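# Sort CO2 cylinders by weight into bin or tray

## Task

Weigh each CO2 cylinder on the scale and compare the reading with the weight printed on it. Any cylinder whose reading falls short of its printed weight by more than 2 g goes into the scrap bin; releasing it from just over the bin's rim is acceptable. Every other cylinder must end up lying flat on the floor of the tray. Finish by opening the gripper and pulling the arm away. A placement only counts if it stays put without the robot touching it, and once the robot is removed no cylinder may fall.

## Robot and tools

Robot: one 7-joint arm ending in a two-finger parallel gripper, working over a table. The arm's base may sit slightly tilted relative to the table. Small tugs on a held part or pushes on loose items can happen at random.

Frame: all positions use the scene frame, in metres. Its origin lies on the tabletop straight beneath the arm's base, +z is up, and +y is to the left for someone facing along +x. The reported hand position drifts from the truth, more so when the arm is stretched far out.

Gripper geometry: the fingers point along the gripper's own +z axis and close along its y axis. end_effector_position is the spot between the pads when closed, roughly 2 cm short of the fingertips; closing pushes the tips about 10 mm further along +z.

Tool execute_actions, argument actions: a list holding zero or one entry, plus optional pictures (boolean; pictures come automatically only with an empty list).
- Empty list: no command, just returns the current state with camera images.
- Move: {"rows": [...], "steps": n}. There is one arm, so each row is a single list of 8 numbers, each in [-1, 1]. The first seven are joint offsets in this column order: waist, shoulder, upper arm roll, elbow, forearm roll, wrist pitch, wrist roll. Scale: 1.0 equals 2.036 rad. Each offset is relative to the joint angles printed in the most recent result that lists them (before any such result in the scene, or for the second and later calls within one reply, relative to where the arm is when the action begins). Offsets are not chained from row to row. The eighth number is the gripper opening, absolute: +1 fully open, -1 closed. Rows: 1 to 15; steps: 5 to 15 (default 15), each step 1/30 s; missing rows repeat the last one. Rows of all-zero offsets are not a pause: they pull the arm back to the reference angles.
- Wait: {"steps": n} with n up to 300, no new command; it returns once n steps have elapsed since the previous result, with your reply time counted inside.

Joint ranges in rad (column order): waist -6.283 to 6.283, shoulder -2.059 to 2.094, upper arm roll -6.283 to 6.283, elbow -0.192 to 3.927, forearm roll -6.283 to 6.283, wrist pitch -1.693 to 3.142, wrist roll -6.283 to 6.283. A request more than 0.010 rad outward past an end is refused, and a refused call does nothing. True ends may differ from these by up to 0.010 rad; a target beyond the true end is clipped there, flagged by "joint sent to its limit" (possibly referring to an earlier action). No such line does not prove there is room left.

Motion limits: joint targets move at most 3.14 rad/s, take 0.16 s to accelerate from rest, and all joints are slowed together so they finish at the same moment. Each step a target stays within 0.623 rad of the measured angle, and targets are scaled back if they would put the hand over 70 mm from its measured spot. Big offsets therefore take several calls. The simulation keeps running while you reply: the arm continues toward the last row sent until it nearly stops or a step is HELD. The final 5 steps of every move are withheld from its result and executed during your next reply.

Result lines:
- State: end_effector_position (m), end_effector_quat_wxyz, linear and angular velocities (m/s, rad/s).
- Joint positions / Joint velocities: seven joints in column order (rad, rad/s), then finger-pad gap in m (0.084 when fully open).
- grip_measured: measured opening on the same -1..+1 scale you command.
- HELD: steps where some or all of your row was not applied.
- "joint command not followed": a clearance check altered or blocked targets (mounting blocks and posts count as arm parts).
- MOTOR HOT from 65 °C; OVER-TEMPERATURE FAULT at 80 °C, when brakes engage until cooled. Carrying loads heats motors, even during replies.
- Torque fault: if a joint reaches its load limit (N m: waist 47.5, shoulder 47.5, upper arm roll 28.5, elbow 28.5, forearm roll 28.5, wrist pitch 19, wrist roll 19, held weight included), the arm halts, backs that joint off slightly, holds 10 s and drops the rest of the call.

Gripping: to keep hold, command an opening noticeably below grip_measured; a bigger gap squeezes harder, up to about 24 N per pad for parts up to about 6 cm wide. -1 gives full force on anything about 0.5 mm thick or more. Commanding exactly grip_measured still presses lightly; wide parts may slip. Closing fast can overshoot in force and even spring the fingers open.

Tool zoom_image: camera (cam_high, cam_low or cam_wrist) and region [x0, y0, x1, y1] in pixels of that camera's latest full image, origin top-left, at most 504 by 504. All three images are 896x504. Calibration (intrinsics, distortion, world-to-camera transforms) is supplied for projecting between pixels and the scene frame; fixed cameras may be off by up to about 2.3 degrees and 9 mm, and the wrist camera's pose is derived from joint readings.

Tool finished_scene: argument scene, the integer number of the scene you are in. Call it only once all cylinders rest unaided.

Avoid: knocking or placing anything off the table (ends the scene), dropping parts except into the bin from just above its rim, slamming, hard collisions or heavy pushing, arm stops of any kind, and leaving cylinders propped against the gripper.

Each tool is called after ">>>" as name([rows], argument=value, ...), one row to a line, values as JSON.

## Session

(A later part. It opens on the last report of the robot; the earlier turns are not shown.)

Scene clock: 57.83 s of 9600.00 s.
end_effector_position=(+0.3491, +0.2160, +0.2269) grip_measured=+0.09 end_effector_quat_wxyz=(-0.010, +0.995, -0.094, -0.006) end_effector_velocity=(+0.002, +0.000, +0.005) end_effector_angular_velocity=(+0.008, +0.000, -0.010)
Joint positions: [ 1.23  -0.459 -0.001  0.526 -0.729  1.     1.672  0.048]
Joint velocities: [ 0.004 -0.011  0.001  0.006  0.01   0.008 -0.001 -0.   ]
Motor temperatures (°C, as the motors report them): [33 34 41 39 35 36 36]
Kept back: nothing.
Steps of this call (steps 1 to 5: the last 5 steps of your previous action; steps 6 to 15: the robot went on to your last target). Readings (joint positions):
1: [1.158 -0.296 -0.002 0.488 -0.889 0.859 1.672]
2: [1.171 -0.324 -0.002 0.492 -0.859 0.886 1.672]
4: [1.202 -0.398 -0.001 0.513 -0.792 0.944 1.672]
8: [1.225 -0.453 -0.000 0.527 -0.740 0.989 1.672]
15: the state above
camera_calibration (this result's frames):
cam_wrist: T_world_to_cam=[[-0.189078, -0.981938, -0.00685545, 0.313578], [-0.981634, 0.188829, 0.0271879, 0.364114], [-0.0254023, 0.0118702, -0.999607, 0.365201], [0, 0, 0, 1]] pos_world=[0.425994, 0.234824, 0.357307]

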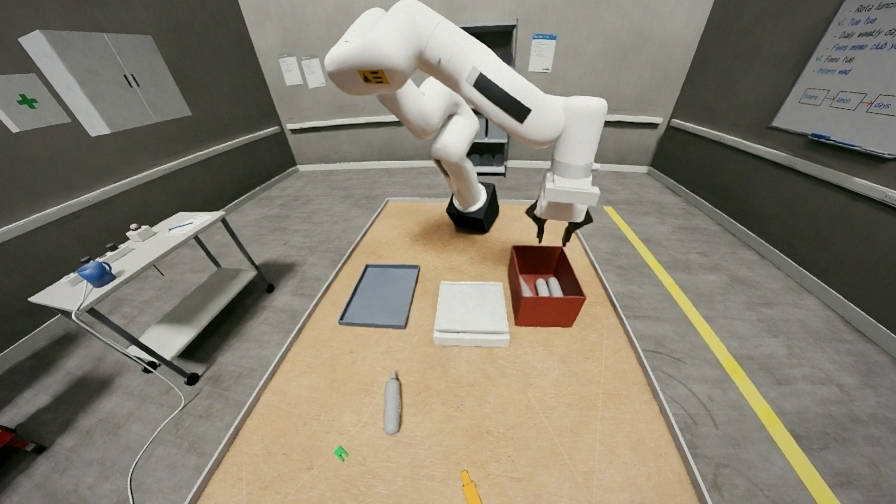

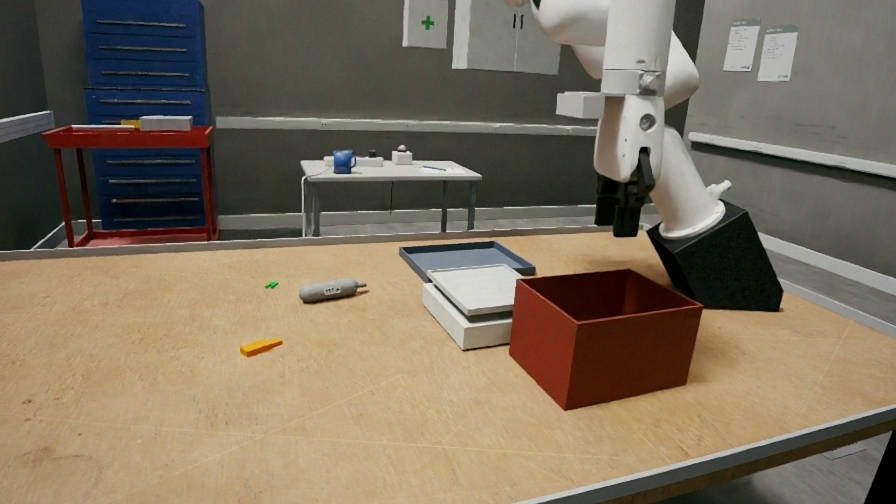

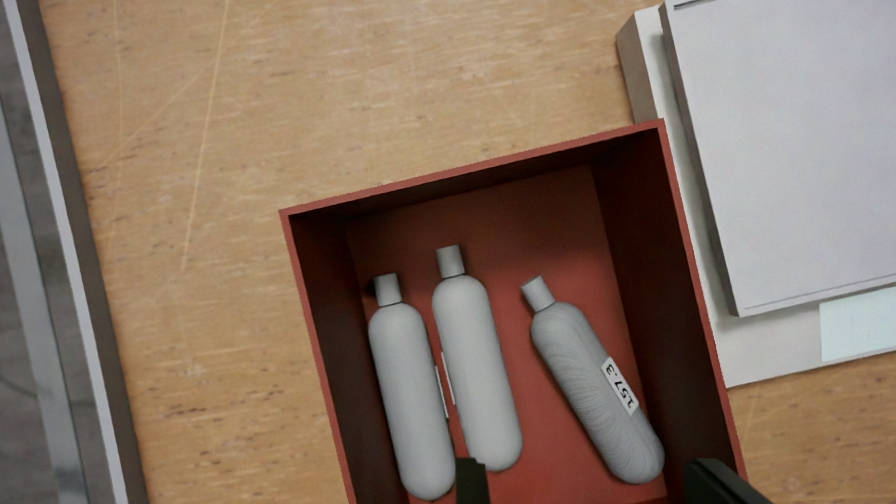

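>>> execute_actions([
  {"rows":[[-0.607,0.05,0,0.29,0.265,-0.15,0.618,0.4]],"steps":15},
])

>>> execute_actions([
  {"steps":40},
])

>>> execute_actions([
  {"rows":[[0,0.161,0,0,0,-0.074,0,0.4]],"steps":15},
])

>>> execute_actions([
  {"steps":18},
], pictures=true)

Scene clock: 58.57 s of 9600.00 s.
end_effector_position=(+0.4544, +0.2180, +0.2473) grip_measured=+0.39 end_effector_quat_wxyz=(-0.060, +0.911, -0.405, -0.059) end_effector_velocity=(+0.420, -0.114, +0.027) end_effector_angular_velocity=(+0.221, +0.320, -2.417)
Joint positions: [ 0.986 -0.425 -0.001  0.733 -0.54   0.894  1.917  0.061]
Joint velocities: [-0.979  0.116 -0.006  0.666  0.603 -0.342  0.971  0.   ]
Motor temperatures (°C, as the motors report them): [33 34 41 39 35 36 36]
Steps of this call (steps 1 to 12: the robot went on to your last target; steps 13 to 22: the first 10 steps of this action). Readings (joint positions):
13: [1.230 -0.461 -0.001 0.527 -0.728 1.001 1.672]
14: [1.225 -0.460 -0.000 0.530 -0.723 0.998 1.678]
16: [1.182 -0.451 0.002 0.568 -0.684 0.976 1.723]
20: [1.051 -0.433 -0.001 0.687 -0.583 0.918 1.852]
22: the state above

Scene clock: 59.90 s of 9600.00 s.
end_effector_position=(+0.6880, -0.1613, +0.2364) grip_measured=+0.39 end_effector_quat_wxyz=(+0.080, -0.075, +0.994, -0.029) end_effector_velocity=(+0.001, -0.013, +0.003) end_effector_angular_velocity=(-0.007, -0.006, -0.036)
Joint positions: [-0.004 -0.358  0.     1.115 -0.19   0.695  2.928  0.061]
Joint velocities: [-0.016 -0.    -0.008  0.008  0.004 -0.002  0.012  0.   ]
Motor temperatures (°C, as the motors report them): [33 34 41 40 35 36 36]
Kept back: nothing.
Steps of this call (steps 1 to 5: the last 5 steps of your previous action; steps 6 to 40: the robot went on to your last target). Readings (joint positions):
1: [0.953 -0.421 -0.001 0.755 -0.521 0.883 1.949]
2: [0.920 -0.418 -0.001 0.775 -0.502 0.872 1.982]
4: [0.855 -0.411 -0.001 0.812 -0.468 0.853 2.047]
8: [0.724 -0.400 -0.001 0.875 -0.411 0.820 2.178]
40: the state above

Scene clock: 60.23 s of 9600.00 s.
end_effector_position=(+0.6736, -0.1411, +0.1240) grip_measured=+0.39 end_effector_quat_wxyz=(+0.023, -0.088, +0.996, -0.005) end_effector_velocity=(-0.090, +0.084, -0.423) end_effector_angular_velocity=(+0.146, +0.427, +0.097)
Joint positions: [-0.004 -0.131  0.     1.114 -0.19   0.592  2.929  0.061]
Joint velocities: [ 0.001  0.877 -0.     0.019  0.    -0.41  -0.002  0.   ]
Motor temperatures (°C, as the motors report them): [33 34 41 40 35 36 36]
Steps of this call (steps 1 to 10: the first 10 steps of this action). Readings (joint positions):
1: [-0.004 -0.357 -0.000 1.115 -0.190 0.695 2.929]
2: [-0.005 -0.354 -0.000 1.116 -0.190 0.692 2.929]
4: [-0.005 -0.316 -0.001 1.122 -0.190 0.670 2.929]
8: [-0.004 -0.190 0.000 1.113 -0.190 0.619 2.929]
10: the state above

Scene clock: 60.83 s of 9600.00 s.
end_effector_position=(+0.6605, -0.1310, +0.0755) grip_measured=+0.39 end_effector_quat_wxyz=(-0.001, -0.093, +0.996, +0.006) end_effector_velocity=(-0.002, +0.000, -0.003) end_effector_angular_velocity=(+0.001, +0.006, +0.000)
Joint positions: [-0.004 -0.031  0.     1.115 -0.19   0.544  2.928  0.061]
Joint velocities: [ 0.     0.004 -0.001 -0.003 -0.    -0.001  0.     0.   ]
Motor temperatures (°C, as the motors report them): [33 34 41 40 35 36 36]
Kept back: nothing.
Steps of this call (steps 1 to 5: the last 5 steps of your previous action; steps 6 to 18: the robot went on to your last target). Readings (joint positions):
1: [-0.004 -0.102 0.000 1.114 -0.190 0.578 2.929]
2: [-0.004 -0.077 0.000 1.114 -0.190 0.567 2.928]
4: [-0.004 -0.046 0.000 1.110 -0.190 0.556 2.928]
8: [-0.004 -0.035 0.000 1.116 -0.190 0.546 2.928]
18: the state above
camera_calibration (this result's frames):
cam_wrist: T_world_to_cam=[[-0.184473, 0.982539, 0.0242041, 0.282644], [0.982815, 0.184245, 0.0113555, -0.557517], [0.00669773, 0.0258829, -0.999643, 0.206505], [0, 0, 0, 1]] pos_world=[0.598693, -0.180333, 0.205921]

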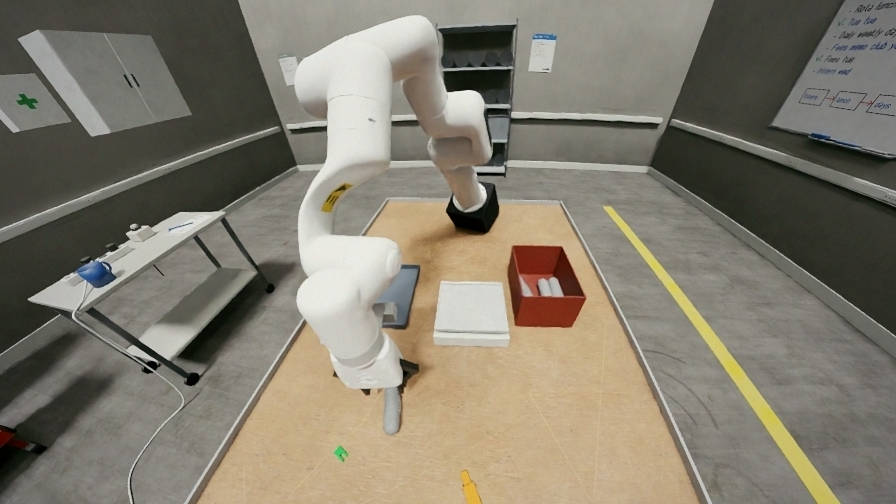

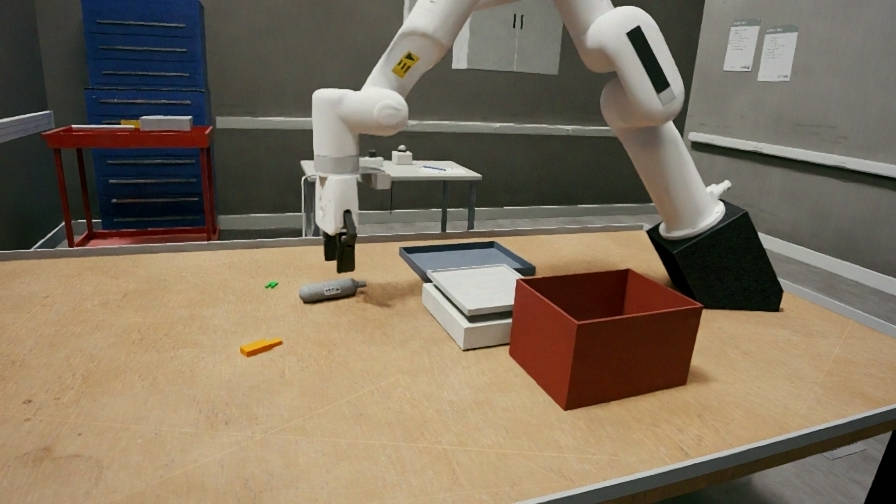

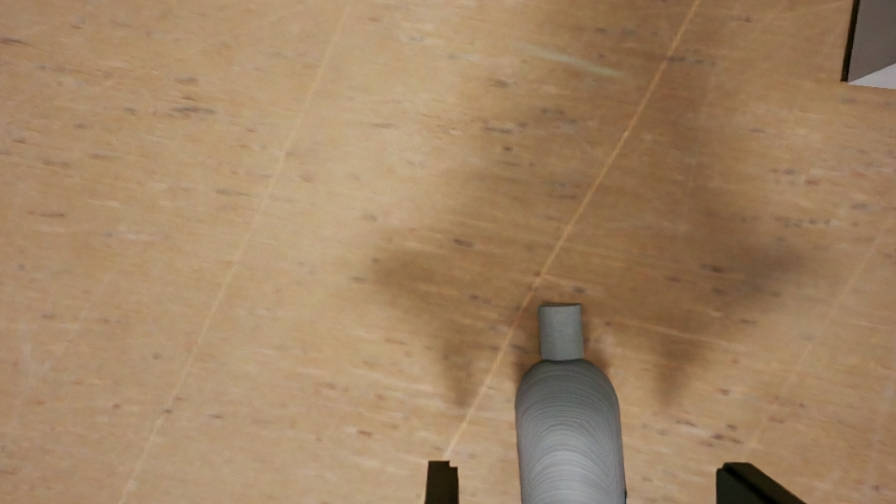

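>>> execute_actions([
  {"rows":[[-0.002,0.069,0,0.024,-0.027,-0.048,-0.015,0.4]],"steps":15},
])

>>> execute_actions([
  {"steps":12},
])

Scene clock: 61.30 s of 9600.00 s.
end_effector_position=(+0.6630, -0.1257, +0.0238) grip_measured=+0.39 end_effector_quat_wxyz=(-0.002, -0.134, +0.991, +0.001) end_effector_velocity=(+0.059, -0.013, +0.018) end_effector_angular_velocity=(-0.028, -0.146, +0.041)
Joint positions: [-0.008  0.107  0.     1.158 -0.242  0.453  2.9    0.061]
Joint velocities: [-0.004  0.027 -0.001  0.093 -0.035 -0.083 -0.021  0.   ]
Motor temperatures (°C, as the motors report them): [33 34 41 40 35 36 36]
Steps of this call (steps 1 to 4: the robot went on to your last target; steps 5 to 14: the first 10 steps of this action). Readings (joint positions):
5: [-0.004 -0.030 0.000 1.115 -0.190 0.544 2.928]
6: [-0.004 -0.026 0.000 1.117 -0.192 0.540 2.927]
8: [-0.005 0.013 -0.000 1.136 -0.209 0.508 2.918]
12: [-0.007 0.099 0.000 1.153 -0.238 0.460 2.902]
14: the state above

Scene clock: 61.70 s of 9600.00 s.
end_effector_position=(+0.6668, -0.1265, +0.0246) grip_measured=+0.39 end_effector_quat_wxyz=(+0.002, -0.136, +0.991, -0.000) end_effector_velocity=(+0.001, -0.001, -0.000) end_effector_angular_velocity=(-0.001, -0.001, -0.001)
Joint positions: [-0.008  0.109  0.     1.164 -0.245  0.447  2.898  0.061]
Joint velocities: [-0.     0.002 -0.002  0.003  0.    -0.001  0.    -0.   ]
Motor temperatures (°C, as the motors report them): [33 34 41 40 35 36 36]
Kept back: nothing.
Steps of this call (steps 1 to 5: the last 5 steps of your previous action; steps 6 to 12: the robot went on to your last target). Readings (joint positions):
1: [-0.008 0.107 0.000 1.161 -0.243 0.451 2.899]
2: [-0.008 0.107 0.000 1.163 -0.243 0.449 2.899]
4: [-0.008 0.107 0.000 1.165 -0.244 0.447 2.898]
8: [-0.008 0.109 0.000 1.164 -0.245 0.447 2.898]
12: the state above

>>> execute_actions([
  {"rows":[[0,0,0,0,0,0,0,0.2],[0,0,0,0,0,0,0,0],[0,0,0,0,0,0,0,-0.15],[0,0,0,0,0,0,0,-0.3],[0,0,0,0,0,0,0,-0.4],[0,0,0,0,0,0,0,-0.55],[0,0,0,0,0,0,0,-0.75]],"steps":15},
])

>>> execute_actions([
  {"rows":[[0.01,-0.15,0,-0.05,0.04,0.1,0,-0.75]],"steps":15},
])

>>> execute_actions([
  {"steps":14},
])

>>> execute_actions([
  {"rows":[[0.228,-0.28,0,-0.336,-0.185,0.029,-0.365,-0.75]],"steps":15},
])

>>> execute_actions([
  {"steps":30},
])

>>> execute_actions([
  {"rows":[[-0.044,0.087,0,0.015,-0.065,-0.077,0.02,-0.75],[-0.044,0.087,0,0.015,-0.065,-0.077,0.02,-0.75],[-0.044,0.087,0,0.015,-0.065,-0.077,0.02,-0.75],[-0.06,0.12,0,0.02,-0.09,-0.105,0.027,-0.75],[-0.06,0.12,0,0.02,-0.09,-0.105,0.027,-0.75],[-0.075,0.148,0,0.025,-0.11,-0.13,0.034,-0.75],[-0.075,0.148,0,0.025,-0.11,-0.13,0.034,-0.75],[-0.089,0.173,0,0.0295,-0.13,-0.155,0.04,-0.75]],"steps":15},
])

>>> execute_actions([
  {"steps":18},
])

>>> execute_actions([
  {"rows":[[0,0,0,0,0,0,0,-0.4],[0,0,0,0,0,0,0,-0.25],[0,0,0,0,0,0,0,-0.1],[0,0,0,0,0,0,0,0.1],[0,0,0,0,0,0,0,0.4],[0,0,0,0,0,0,0,0.4],[0,0,0,0,0,0,0,0.4],[0.09,-0.175,0,-0.03,0.13,0.155,-0.04,0.4]],"steps":15},
])

>>> execute_actions([
  {"steps":40},
], pictures=true)

Scene clock: 62.57 s of 9600.00 s.
end_effector_position=(+0.6668, -0.1265, +0.0246) grip_measured=-0.30 end_effector_quat_wxyz=(+0.002, -0.136, +0.991, -0.000) end_effector_velocity=(-0.001, -0.000, -0.001) end_effector_angular_velocity=(-0.000, +0.003, -0.001)
Joint positions: [-0.008  0.109  0.     1.164 -0.245  0.447  2.898  0.031]
Joint velocities: [-0.     0.002 -0.001  0.001  0.001  0.002 -0.    -0.   ]
Motor temperatures (°C, as the motors report them): [33 34 41 40 35 36 36]
Steps of this call (steps 1 to 15: the robot went on to your last target; step 16: nothing new was sent; steps 17 to 26: the first 10 steps of this action). Readings (joint positions):
17: [-0.008 0.110 0.000 1.164 -0.245 0.447 2.898]
18: [-0.008 0.110 0.000 1.164 -0.245 0.447 2.898]
20: [-0.008 0.110 0.000 1.164 -0.245 0.447 2.898]
24: [-0.008 0.109 0.000 1.164 -0.245 0.447 2.898]
26: the state above

Scene clock: 63.07 s of 9600.00 s.
end_effector_position=(+0.6597, -0.1308, +0.1250) grip_measured=-0.30 end_effector_quat_wxyz=(+0.009, -0.104, +0.995, +0.005) end_effector_velocity=(-0.028, -0.004, +0.240) end_effector_angular_velocity=(+0.047, -0.077, -0.142)
Joint positions: [ 0.009 -0.157  0.     1.082 -0.176  0.618  2.898  0.031]
Joint velocities: [ 0.04  -0.638 -0.    -0.177  0.157  0.383 -0.    -0.   ]
Motor temperatures (°C, as the motors report them): [33 34 41 40 35 36 36]
Steps of this call (steps 1 to 5: the last 5 steps of your previous action; steps 6 to 15: the first 10 steps of this action, its rows measured from where the robot was after step 5). Readings (joint positions):
5: [-0.008 0.109 0.000 1.164 -0.245 0.447 2.898]
6: [-0.008 0.109 0.000 1.164 -0.245 0.447 2.898]
7: [-0.008 0.105 0.000 1.162 -0.243 0.451 2.898]
9: [-0.005 0.065 -0.000 1.142 -0.231 0.484 2.898]
13: [0.006 -0.096 0.000 1.099 -0.191 0.581 2.898]
15: the state above

Scene clock: 63.53 s of 9600.00 s.
end_effector_position=(+0.6511, -0.1293, +0.1352) grip_measured=-0.30 end_effector_quat_wxyz=(+0.003, -0.099, +0.995, +0.009) end_effector_velocity=(+0.001, -0.001, +0.003) end_effector_angular_velocity=(-0.001, -0.004, -0.001)
Joint positions: [ 0.012 -0.195  0.     1.062 -0.163  0.65   2.898  0.031]
Joint velocities: [ 0.    -0.007 -0.001 -0.001  0.001  0.002 -0.    -0.   ]
Motor temperatures (°C, as the motors report them): [33 34 41 40 35 36 36]
Kept back: nothing.
Steps of this call (steps 1 to 5: the last 5 steps of your previous action; steps 6 to 14: the robot went on to your last target). Readings (joint positions):
1: [0.010 -0.173 0.000 1.078 -0.171 0.628 2.898]
2: [0.011 -0.182 0.000 1.073 -0.169 0.635 2.898]
4: [0.012 -0.189 0.000 1.066 -0.166 0.644 2.898]
8: [0.012 -0.192 0.000 1.061 -0.164 0.649 2.898]
14: the state above

Scene clock: 63.87 s of 9600.00 s.
end_effector_position=(+0.5830, -0.0476, +0.1636) grip_measured=-0.30 end_effector_quat_wxyz=(-0.002, -0.361, +0.932, +0.017) end_effector_velocity=(-0.326, +0.270, +0.074) end_effector_angular_velocity=(+0.047, +0.022, +2.246)
Joint positions: [ 0.193 -0.417  0.001  0.803 -0.31   0.673  2.626  0.031]
Joint velocities: [ 0.708 -0.875 -0.009 -1.074 -0.576  0.094 -1.181  0.   ]
Motor temperatures (°C, as the motors report them): [33 35 41 40 35 36 36]
Steps of this call (steps 1 to 10: the first 10 steps of this action). Readings (joint positions):
1: [0.013 -0.195 0.000 1.062 -0.164 0.650 2.897]
2: [0.016 -0.199 -0.001 1.057 -0.167 0.650 2.892]
4: [0.047 -0.238 -0.005 1.013 -0.194 0.655 2.846]
8: [0.147 -0.359 0.002 0.874 -0.272 0.667 2.704]
10: the state above

Scene clock: 64.87 s of 9600.00 s.
end_effector_position=(+0.4457, +0.0322, +0.1778) grip_measured=-0.30 end_effector_quat_wxyz=(-0.006, +0.732, -0.681, -0.013) end_effector_velocity=(-0.000, +0.001, +0.000) end_effector_angular_velocity=(+0.000, -0.001, +0.002)
Joint positions: [ 0.476 -0.765  0.     0.378 -0.54   0.709  2.155  0.031]
Joint velocities: [ 0.001 -0.001  0.001 -0.     0.     0.001 -0.     0.   ]
Motor temperatures (°C, as the motors report them): [33 34 41 40 35 36 36]
Kept back: nothing.
Steps of this call (steps 1 to 5: the last 5 steps of your previous action; steps 6 to 30: the robot went on to your last target). Readings (joint positions):
1: [0.217 -0.446 0.001 0.767 -0.329 0.676 2.587]
2: [0.241 -0.476 0.001 0.731 -0.349 0.679 2.547]
4: [0.290 -0.536 0.001 0.658 -0.388 0.685 2.466]
8: [0.389 -0.658 0.001 0.509 -0.469 0.698 2.300]
30: the state above
The arm was judged still, so your last target was given up. Only a new action makes it travel on or press farther. Fingers that are still opening or closing keep moving.

Scene clock: 65.20 s of 9600.00 s.
end_effector_position=(+0.4635, +0.0262, +0.1084) grip_measured=-0.30 end_effector_quat_wxyz=(+0.004, +0.756, -0.655, +0.004) end_effector_velocity=(+0.009, -0.008, -0.231) end_effector_angular_velocity=(+0.033, +0.037, +0.228)
Joint positions: [ 0.332 -0.48  -0.     0.425 -0.75   0.461  2.219  0.031]
Joint velocities: [-0.469  0.891 -0.007  0.148 -0.661 -0.797  0.204 -0.   ]
Motor temperatures (°C, as the motors report them): [33 34 41 40 35 36 36]
Steps of this call (steps 1 to 10: the first 10 steps of this action). Readings (joint positions):
1: [0.476 -0.764 0.000 0.378 -0.540 0.709 2.155]
2: [0.474 -0.760 0.000 0.379 -0.544 0.704 2.156]
4: [0.451 -0.717 0.001 0.389 -0.579 0.662 2.167]
8: [0.368 -0.550 -0.000 0.414 -0.699 0.523 2.203]
10: the state above

Scene clock: 65.80 s of 9600.00 s.
end_effector_position=(+0.4659, +0.0266, +0.0918) grip_measured=-0.30 end_effector_quat_wxyz=(-0.000, +0.762, -0.648, +0.003) end_effector_velocity=(-0.002, -0.000, -0.002) end_effector_angular_velocity=(-0.001, +0.005, +0.002)
Joint positions: [ 0.295 -0.413  0.     0.438 -0.805  0.394  2.236  0.031]
Joint velocities: [-0.001  0.004 -0.001 -0.002 -0.001 -0.001 -0.001 -0.   ]
Motor temperatures (°C, as the motors report them): [33 34 41 40 35 36 36]
Kept back: nothing.
Steps of this call (steps 1 to 5: the last 5 steps of your previous action; steps 6 to 18: the robot went on to your last target). Readings (joint positions):
1: [0.319 -0.455 -0.001 0.429 -0.769 0.438 2.225]
2: [0.311 -0.439 -0.001 0.431 -0.781 0.424 2.229]
4: [0.302 -0.424 -0.000 0.435 -0.794 0.407 2.233]
8: [0.297 -0.417 0.000 0.438 -0.802 0.396 2.236]
18: the state above

Scene clock: 66.13 s of 9600.00 s.
end_effector_position=(+0.4647, +0.0260, +0.0962) grip_measured=+0.39 end_effector_quat_wxyz=(+0.002, +0.760, -0.650, +0.003) end_effector_velocity=(-0.031, -0.011, +0.150) end_effector_angular_velocity=(-0.097, +0.056, -0.186)
Joint positions: [ 0.306 -0.432 -0.001  0.434 -0.788  0.414  2.231  0.061]
Joint velocities: [ 0.342 -0.634 -0.014 -0.152  0.516  0.632 -0.161  0.   ]
Motor temperatures (°C, as the motors report them): [33 34 41 40 35 36 36]
Steps of this call (steps 1 to 10: the first 10 steps of this action). Readings (joint positions):
1: [0.295 -0.413 0.000 0.438 -0.805 0.394 2.236]
2: [0.295 -0.413 0.000 0.438 -0.805 0.394 2.236]
4: [0.295 -0.413 0.000 0.439 -0.805 0.393 2.236]
8: [0.296 -0.413 0.000 0.439 -0.804 0.394 2.236]
10: the state above

Scene clock: 67.47 s of 9600.00 s.
end_effector_position=(+0.4460, +0.0327, +0.1791) grip_measured=+0.39 end_effector_quat_wxyz=(-0.008, +0.732, -0.681, -0.012) end_effector_velocity=(+0.001, -0.000, +0.001) end_effector_angular_velocity=(+0.002, -0.003, -0.003)
Joint positions: [ 0.479 -0.769  0.     0.377 -0.54   0.709  2.155  0.061]
Joint velocities: [ 0.    -0.002 -0.001  0.001  0.001 -0.001  0.001 -0.   ]
Motor temperatures (°C, as the motors report them): [33 34 41 40 35 36 36]
Kept back: nothing.
Steps of this call (steps 1 to 5: the last 5 steps of your previous action; steps 6 to 30: the robot went on to your last target; steps 31 to 40: nothing new was sent). Readings (joint positions):
1: [0.322 -0.461 -0.001 0.428 -0.765 0.443 2.224]
2: [0.345 -0.507 -0.001 0.419 -0.731 0.483 2.213]
4: [0.400 -0.617 0.001 0.404 -0.653 0.574 2.190]
8: [0.464 -0.744 0.001 0.385 -0.563 0.680 2.162]
40: the state above
The arm was judged still, so your last target was given up. Only a new action makes it travel on or press farther. Fingers that are still opening or closing keep moving.
camera_calibration (this result's frames):
cam_wrist: T_world_to_cam=[[-0.997301, -0.0710883, 0.0183884, 0.477819], [-0.0702943, 0.996695, 0.0407239, 0.0598227], [-0.0212226, 0.0393214, -0.999001, 0.319175], [0, 0, 0, 1]] pos_world=[0.487508, -0.038208, 0.307634]

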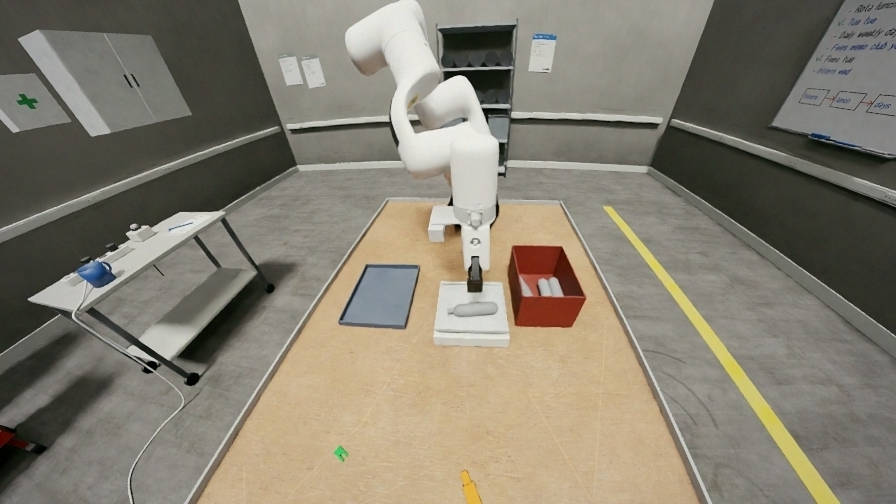

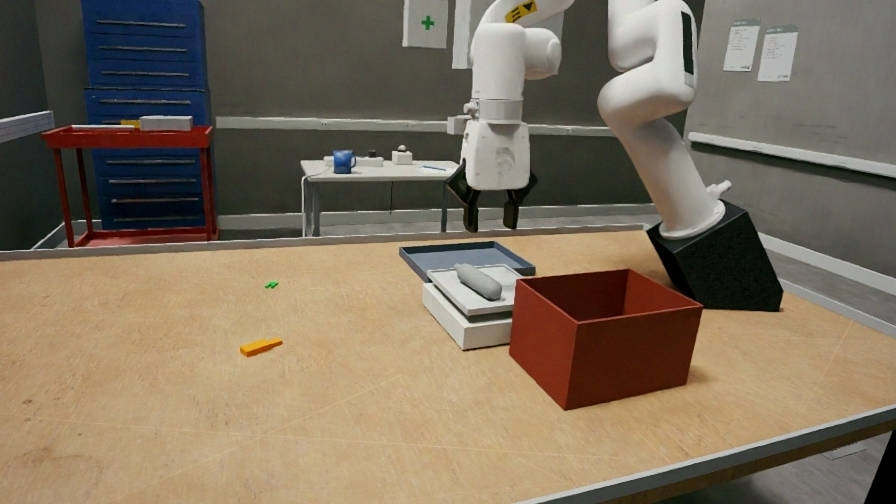

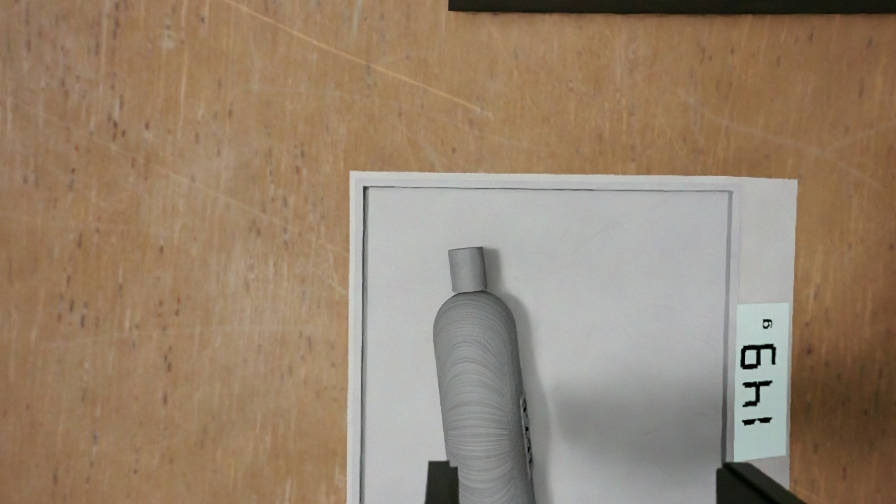

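>>> execute_actions([
  {"steps":90},
], pictures=true)

Scene clock: 70.47 s of 9600.00 s.
end_effector_position=(+0.4460, +0.0327, +0.1791) grip_measured=+0.39 end_effector_quat_wxyz=(-0.008, +0.732, -0.681, -0.012) end_effector_velocity=(-0.000, +0.000, -0.000) end_effector_angular_velocity=(-0.001, -0.001, +0.002)
Joint positions: [ 0.479 -0.769  0.     0.377 -0.54   0.709  2.155  0.061]
Joint velocities: [-0.    -0.     0.001 -0.001 -0.002 -0.    -0.    -0.   ]
Motor temperatures (°C, as the motors report them): [33 34 41 40 35 36 36]
Kept back: nothing.
Steps of this call (steps 1 to 90: nothing new was sent). Readings (joint positions):
1: [0.479 -0.769 0.000 0.377 -0.540 0.709 2.155]
2: [0.479 -0.769 0.000 0.377 -0.540 0.709 2.155]
4: [0.479 -0.769 0.000 0.377 -0.540 0.709 2.155]
8: [0.479 -0.769 0.000 0.377 -0.540 0.709 2.155]
90: the state above
camera_calibration (this result's frames):
cam_wrist: T_world_to_cam=[[-0.997301, -0.0710867, 0.0183724, 0.477826], [-0.0702932, 0.996695, 0.0407295, 0.0598202], [-0.021207, 0.0393281, -0.999001, 0.319174], [0, 0, 0, 1]] pos_world=[0.48751, -0.0382079, 0.307639]

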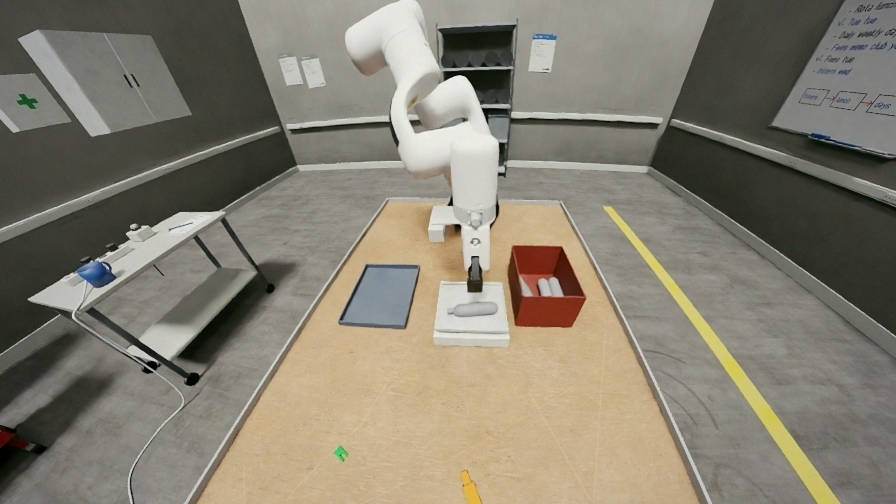

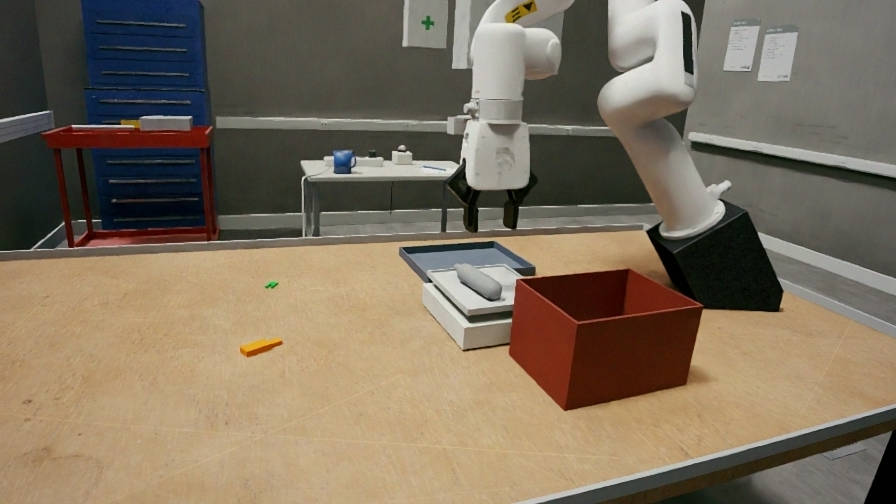

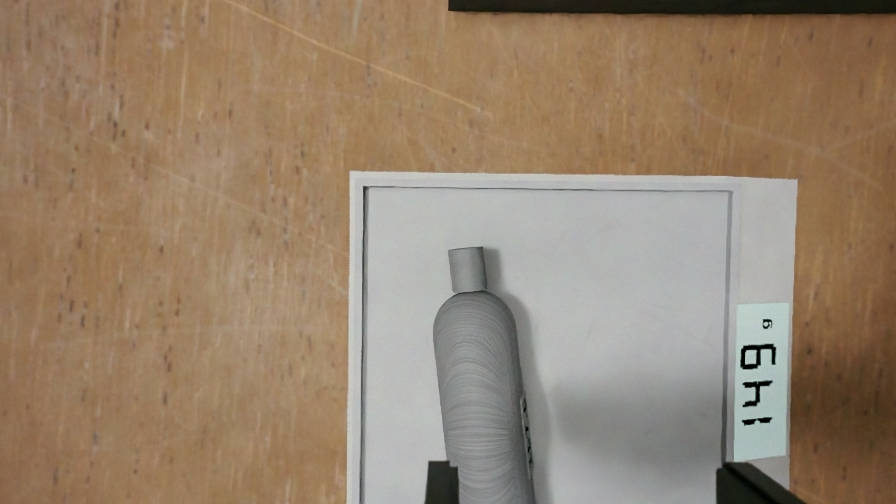

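>>> execute_actions([
  {"rows":[[-0.09,0.175,0,0.03,-0.13,-0.155,0.04,0.4]],"steps":15},
])

>>> execute_actions([
  {"steps":18},
])

>>> execute_actions([
  {"rows":[[0,0,0,0,0,0,0,0.2],[0,0,0,0,0,0,0,0],[0,0,0,0,0,0,0,-0.15],[0,0,0,0,0,0,0,-0.3],[0,0,0,0,0,0,0,-0.4],[0,0,0,0,0,0,0,-0.55],[0,0,0,0,0,0,0,-0.75]],"steps":15},
])

>>> execute_actions([
  {"rows":[[0.1,-0.2,0,-0.03,0.14,0.18,-0.1,-0.75]],"steps":15},
])

>>> execute_actions([
  {"steps":15},
])

>>> execute_actions([
  {"rows":[[0.346,0.22,0,0.048,-0.145,0.072,-0.217,-0.75]],"steps":15},
])

>>> execute_actions([
  {"steps":25},
])

>>> execute_actions([
  {"rows":[[-0.027,0.047,0,0.006,-0.047,-0.035,0.04,-0.75]],"steps":15},
])

>>> execute_actions([
  {"rows":[[0,0,0,0,0,0,0,-0.75],[0,0,0,0,0,0,0,-0.3],[0,0,0,0,0,0,0,0.1],[0,0,0,0,0,0,0,0.1],[0,0,0,0,0,0,0,0.1],[0,0,0,0,0,0,0,0.1],[0,0,0,0,0,0,0,0.1],[0,0,0,0,0,0,0,0.1],[0.04,-0.09,0,0.02,0.09,0.08,0,0.1]],"steps":15},
])

>>> execute_actions([
  {"steps":25},
], pictures=true)

Scene clock: 71.20 s of 9600.00 s.
end_effector_position=(+0.4626, +0.0256, +0.1007) grip_measured=+0.39 end_effector_quat_wxyz=(+0.005, +0.758, -0.652, +0.003) end_effector_velocity=(-0.024, -0.003, -0.161) end_effector_angular_velocity=(+0.032, +0.082, +0.160)
Joint positions: [ 0.317 -0.453 -0.001  0.428 -0.77   0.436  2.226  0.061]
Joint velocities: [-0.299  0.586 -0.006  0.064 -0.428 -0.505  0.132  0.   ]
Motor temperatures (°C, as the motors report them): [33 34 41 40 35 36 36]
Steps of this call (steps 1 to 12: nothing new was sent; steps 13 to 22: the first 10 steps of this action). Readings (joint positions):
13: [0.478 -0.769 0.000 0.377 -0.540 0.709 2.155]
14: [0.476 -0.765 0.000 0.378 -0.544 0.704 2.156]
16: [0.452 -0.721 0.001 0.388 -0.580 0.660 2.167]
20: [0.349 -0.517 -0.000 0.421 -0.726 0.488 2.212]
22: the state above

Scene clock: 71.80 s of 9600.00 s.
end_effector_position=(+0.4660, +0.0266, +0.0920) grip_measured=+0.39 end_effector_quat_wxyz=(-0.000, +0.762, -0.648, +0.003) end_effector_velocity=(-0.000, +0.000, -0.001) end_effector_angular_velocity=(-0.001, +0.002, +0.001)
Joint positions: [ 0.295 -0.413  0.     0.438 -0.804  0.394  2.236  0.061]
Joint velocities: [-0.001  0.003  0.001  0.002 -0.     0.     0.    -0.   ]
Motor temperatures (°C, as the motors report them): [33 34 41 40 35 36 36]
Kept back: nothing.
Steps of this call (steps 1 to 5: the last 5 steps of your previous action; steps 6 to 18: the robot went on to your last target). Readings (joint positions):
1: [0.310 -0.438 -0.001 0.430 -0.782 0.423 2.229]
2: [0.305 -0.429 -0.001 0.432 -0.789 0.413 2.232]
4: [0.300 -0.421 -0.000 0.436 -0.797 0.402 2.234]
8: [0.297 -0.416 0.000 0.438 -0.803 0.395 2.236]
18: the state above

Scene clock: 72.13 s of 9600.00 s.
end_effector_position=(+0.4660, +0.0266, +0.0920) grip_measured=-0.30 end_effector_quat_wxyz=(-0.000, +0.762, -0.648, +0.003) end_effector_velocity=(-0.002, +0.000, -0.001) end_effector_angular_velocity=(-0.001, +0.004, +0.001)
Joint positions: [ 0.295 -0.413  0.     0.438 -0.804  0.394  2.236  0.031]
Joint velocities: [-0.     0.001  0.001 -0.002  0.001  0.001 -0.001  0.   ]
Motor temperatures (°C, as the motors report them): [33 34 41 40 35 36 36]
Steps of this call (steps 1 to 10: the first 10 steps of this action). Readings (joint positions):
1: [0.295 -0.413 0.000 0.439 -0.804 0.394 2.236]
2: [0.295 -0.413 0.000 0.439 -0.804 0.394 2.236]
4: [0.295 -0.413 0.000 0.438 -0.804 0.394 2.236]
8: [0.295 -0.413 0.000 0.438 -0.804 0.394 2.236]
10: the state above

Scene clock: 72.63 s of 9600.00 s.
end_effector_position=(+0.4550, +0.0289, +0.1792) grip_measured=-0.30 end_effector_quat_wxyz=(-0.010, +0.765, -0.644, +0.000) end_effector_velocity=(-0.089, +0.025, +0.219) end_effector_angular_velocity=(+0.234, +0.051, +0.063)
Joint positions: [ 0.465 -0.756  0.001  0.391 -0.568  0.695  2.068  0.031]
Joint velocities: [ 0.457 -0.934  0.003 -0.139  0.621  0.789 -0.44   0.   ]
Motor temperatures (°C, as the motors report them): [33 34 41 40 35 36 36]
Steps of this call (steps 1 to 5: the last 5 steps of your previous action; steps 6 to 15: the first 10 steps of this action, its rows measured from where the robot was after step 5). Readings (joint positions):
5: [0.295 -0.413 0.000 0.439 -0.804 0.394 2.236]
6: [0.296 -0.414 0.000 0.438 -0.804 0.394 2.236]
7: [0.298 -0.418 -0.000 0.437 -0.800 0.399 2.233]
9: [0.321 -0.461 -0.001 0.428 -0.767 0.444 2.209]
13: [0.423 -0.670 0.001 0.402 -0.626 0.623 2.109]
15: the state above

Scene clock: 73.13 s of 9600.00 s.
end_effector_position=(+0.4436, +0.0303, +0.1917) grip_measured=-0.30 end_effector_quat_wxyz=(-0.009, +0.767, -0.641, -0.012) end_effector_velocity=(+0.001, +0.000, +0.002) end_effector_angular_velocity=(+0.003, -0.004, -0.001)
Joint positions: [ 0.499 -0.82   0.     0.377 -0.52   0.76   2.033  0.031]
Joint velocities: [ 0.003 -0.006  0.     0.001  0.003  0.003 -0.001  0.   ]
Motor temperatures (°C, as the motors report them): [33 34 41 40 35 36 36]
Kept back: nothing.
Steps of this call (steps 1 to 5: the last 5 steps of your previous action; steps 6 to 15: the robot went on to your last target). Readings (joint positions):
1: [0.477 -0.781 0.001 0.387 -0.552 0.717 2.056]
2: [0.485 -0.795 0.001 0.384 -0.541 0.731 2.048]
4: [0.493 -0.808 0.000 0.379 -0.529 0.747 2.040]
8: [0.497 -0.816 -0.000 0.377 -0.522 0.757 2.034]
15: the state above

Scene clock: 73.47 s of 9600.00 s.
end_effector_position=(+0.4025, +0.1223, +0.1816) grip_measured=-0.30 end_effector_quat_wxyz=(+0.002, +0.927, -0.375, -0.031) end_effector_velocity=(-0.200, +0.366, +0.003) end_effector_angular_velocity=(+0.082, -0.035, +2.535)
Joint positions: [ 0.811 -0.614 -0.     0.422 -0.655  0.827  1.83   0.031]
Joint velocities: [ 1.306  0.806  0.     0.184 -0.531  0.259 -0.791  0.   ]
Motor temperatures (°C, as the motors report them): [33 34 41 40 35 36 36]
Steps of this call (steps 1 to 10: the first 10 steps of this action). Readings (joint positions):
1: [0.499 -0.820 0.000 0.377 -0.520 0.760 2.033]
2: [0.504 -0.817 -0.001 0.379 -0.522 0.762 2.029]
4: [0.549 -0.785 -0.003 0.388 -0.545 0.773 1.995]
8: [0.724 -0.667 -0.000 0.410 -0.620 0.810 1.883]
10: the state above

Scene clock: 74.30 s of 9600.00 s.
end_effector_position=(+0.3294, +0.2203, +0.1905) grip_measured=-0.30 end_effector_quat_wxyz=(-0.001, +1.000, -0.001, -0.001) end_effector_velocity=(-0.001, +0.001, +0.001) end_effector_angular_velocity=(+0.002, -0.001, +0.006)
Joint positions: [ 1.202 -0.372 -0.     0.475 -0.815  0.906  1.591  0.031]
Joint velocities: [ 0.003  0.001  0.002  0.001  0.    -0.    -0.001 -0.   ]
Motor temperatures (°C, as the motors report them): [33 34 41 40 35 36 36]
Kept back: nothing.
Steps of this call (steps 1 to 5: the last 5 steps of your previous action; steps 6 to 25: the robot went on to your last target). Readings (joint positions):
1: [0.855 -0.587 -0.000 0.428 -0.673 0.836 1.804]
2: [0.899 -0.560 0.000 0.434 -0.691 0.845 1.777]
4: [0.986 -0.506 0.000 0.446 -0.726 0.862 1.724]
8: [1.145 -0.407 0.002 0.466 -0.790 0.893 1.628]
25: the state above

Scene clock: 74.63 s of 9600.00 s.
end_effector_position=(+0.3335, +0.2252, +0.1636) grip_measured=-0.30 end_effector_quat_wxyz=(+0.006, +1.000, -0.008, +0.009) end_effector_velocity=(+0.014, +0.015, +0.000) end_effector_angular_velocity=(+0.038, -0.034, -0.022)
Joint positions: [ 1.15  -0.28  -0.     0.486 -0.906  0.839  1.669  0.031]
Joint velocities: [-0.023  0.029  0.008  0.029 -0.052 -0.044  0.046 -0.   ]
Motor temperatures (°C, as the motors report them): [33 34 41 40 35 36 36]
Steps of this call (steps 1 to 10: the first 10 steps of this action). Readings (joint positions):
1: [1.202 -0.372 -0.000 0.475 -0.815 0.906 1.592]
2: [1.200 -0.368 0.000 0.476 -0.821 0.902 1.596]
4: [1.179 -0.332 0.001 0.483 -0.858 0.874 1.628]
8: [1.152 -0.284 -0.001 0.484 -0.901 0.843 1.664]
10: the state above

Scene clock: 75.13 s of 9600.00 s.
end_effector_position=(+0.3344, +0.2254, +0.1647) grip_measured=+0.09 end_effector_quat_wxyz=(+0.005, +1.000, -0.011, +0.009) end_effector_velocity=(+0.012, -0.034, +0.068) end_effector_angular_velocity=(-0.067, +0.058, -0.263)
Joint positions: [ 1.15  -0.282 -0.     0.488 -0.904  0.841  1.672  0.048]
Joint velocities: [ 0.121 -0.235 -0.014  0.017  0.298  0.283  0.    -0.   ]
Motor temperatures (°C, as the motors report them): [33 34 41 40 35 36 36]
Steps of this call (steps 1 to 5: the last 5 steps of your previous action; steps 6 to 15: the first 10 steps of this action, its rows measured from where the robot was after step 5). Readings (joint positions):
5: [1.148 -0.278 0.000 0.487 -0.910 0.836 1.672]
6: [1.148 -0.277 -0.000 0.487 -0.910 0.836 1.672]
7: [1.148 -0.277 -0.000 0.487 -0.910 0.836 1.672]
9: [1.148 -0.278 0.000 0.488 -0.910 0.836 1.672]
13: [1.148 -0.278 0.000 0.488 -0.910 0.836 1.672]
15: the state above

Scene clock: 75.97 s of 9600.00 s.
end_effector_position=(+0.3498, +0.2171, +0.2283) grip_measured=+0.09 end_effector_quat_wxyz=(-0.013, +0.995, -0.096, -0.006) end_effector_velocity=(+0.000, +0.000, +0.001) end_effector_angular_velocity=(+0.003, +0.000, -0.002)
Joint positions: [ 1.229 -0.461 -0.     0.528 -0.727  0.998  1.672  0.048]
Joint velocities: [ 0.    -0.002 -0.    -0.001  0.001 -0.001  0.    -0.   ]
Motor temperatures (°C, as the motors report them): [33 34 41 40 35 36 36]
Kept back: nothing.
Steps of this call (steps 1 to 5: the last 5 steps of your previous action; steps 6 to 25: the robot went on to your last target). Readings (joint positions):
1: [1.157 -0.296 -0.001 0.489 -0.888 0.856 1.672]
2: [1.170 -0.324 -0.001 0.494 -0.858 0.884 1.672]
4: [1.201 -0.397 0.000 0.514 -0.790 0.942 1.672]
8: [1.225 -0.453 0.001 0.529 -0.739 0.987 1.672]
25: the state above
camera_calibration (this result's frames):
cam_wrist: T_world_to_cam=[[-0.192076, -0.981315, -0.0112989, 0.31678], [-0.981058, 0.191705, 0.0278247, 0.363585], [-0.0251387, 0.0164293, -0.999549, 0.365529], [0, 0, 0, 1]] pos_world=[0.426733, 0.235155, 0.358827]

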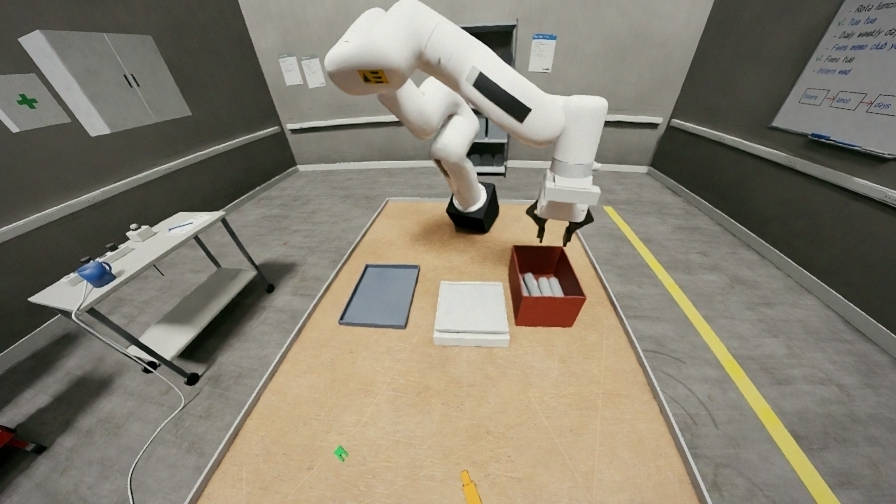

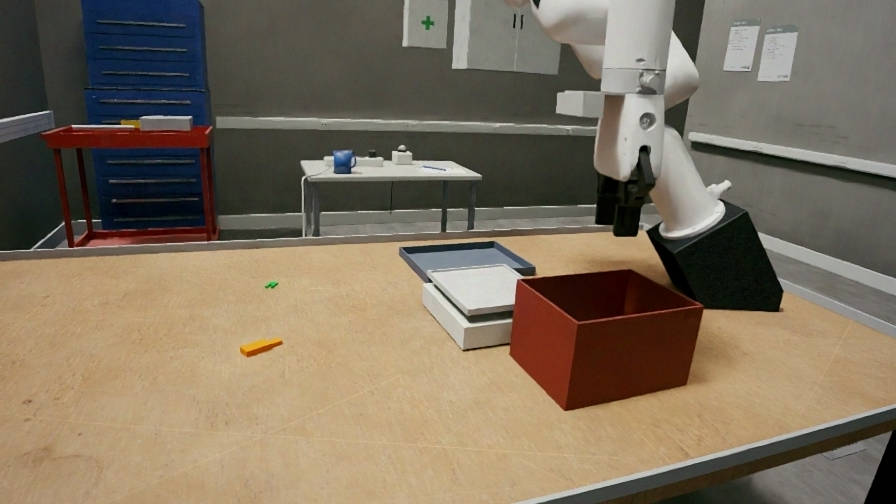

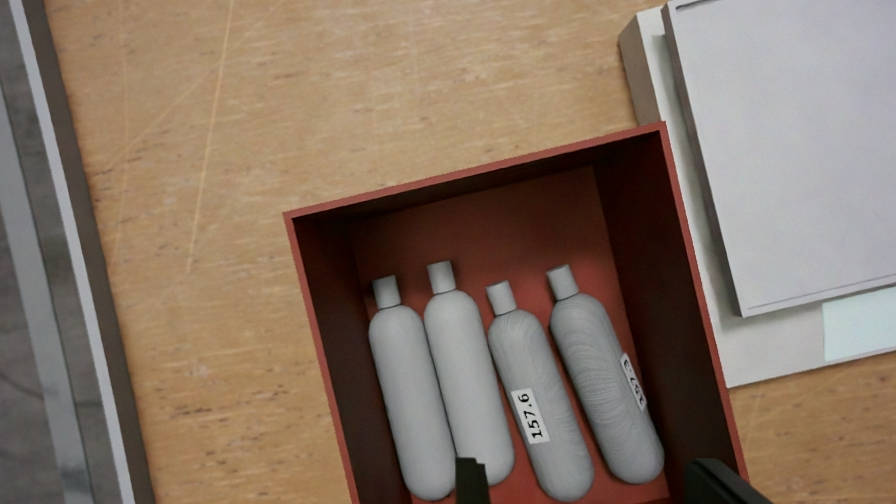

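>>> finished_scene(scene=2)

The scene is finished: the task was done.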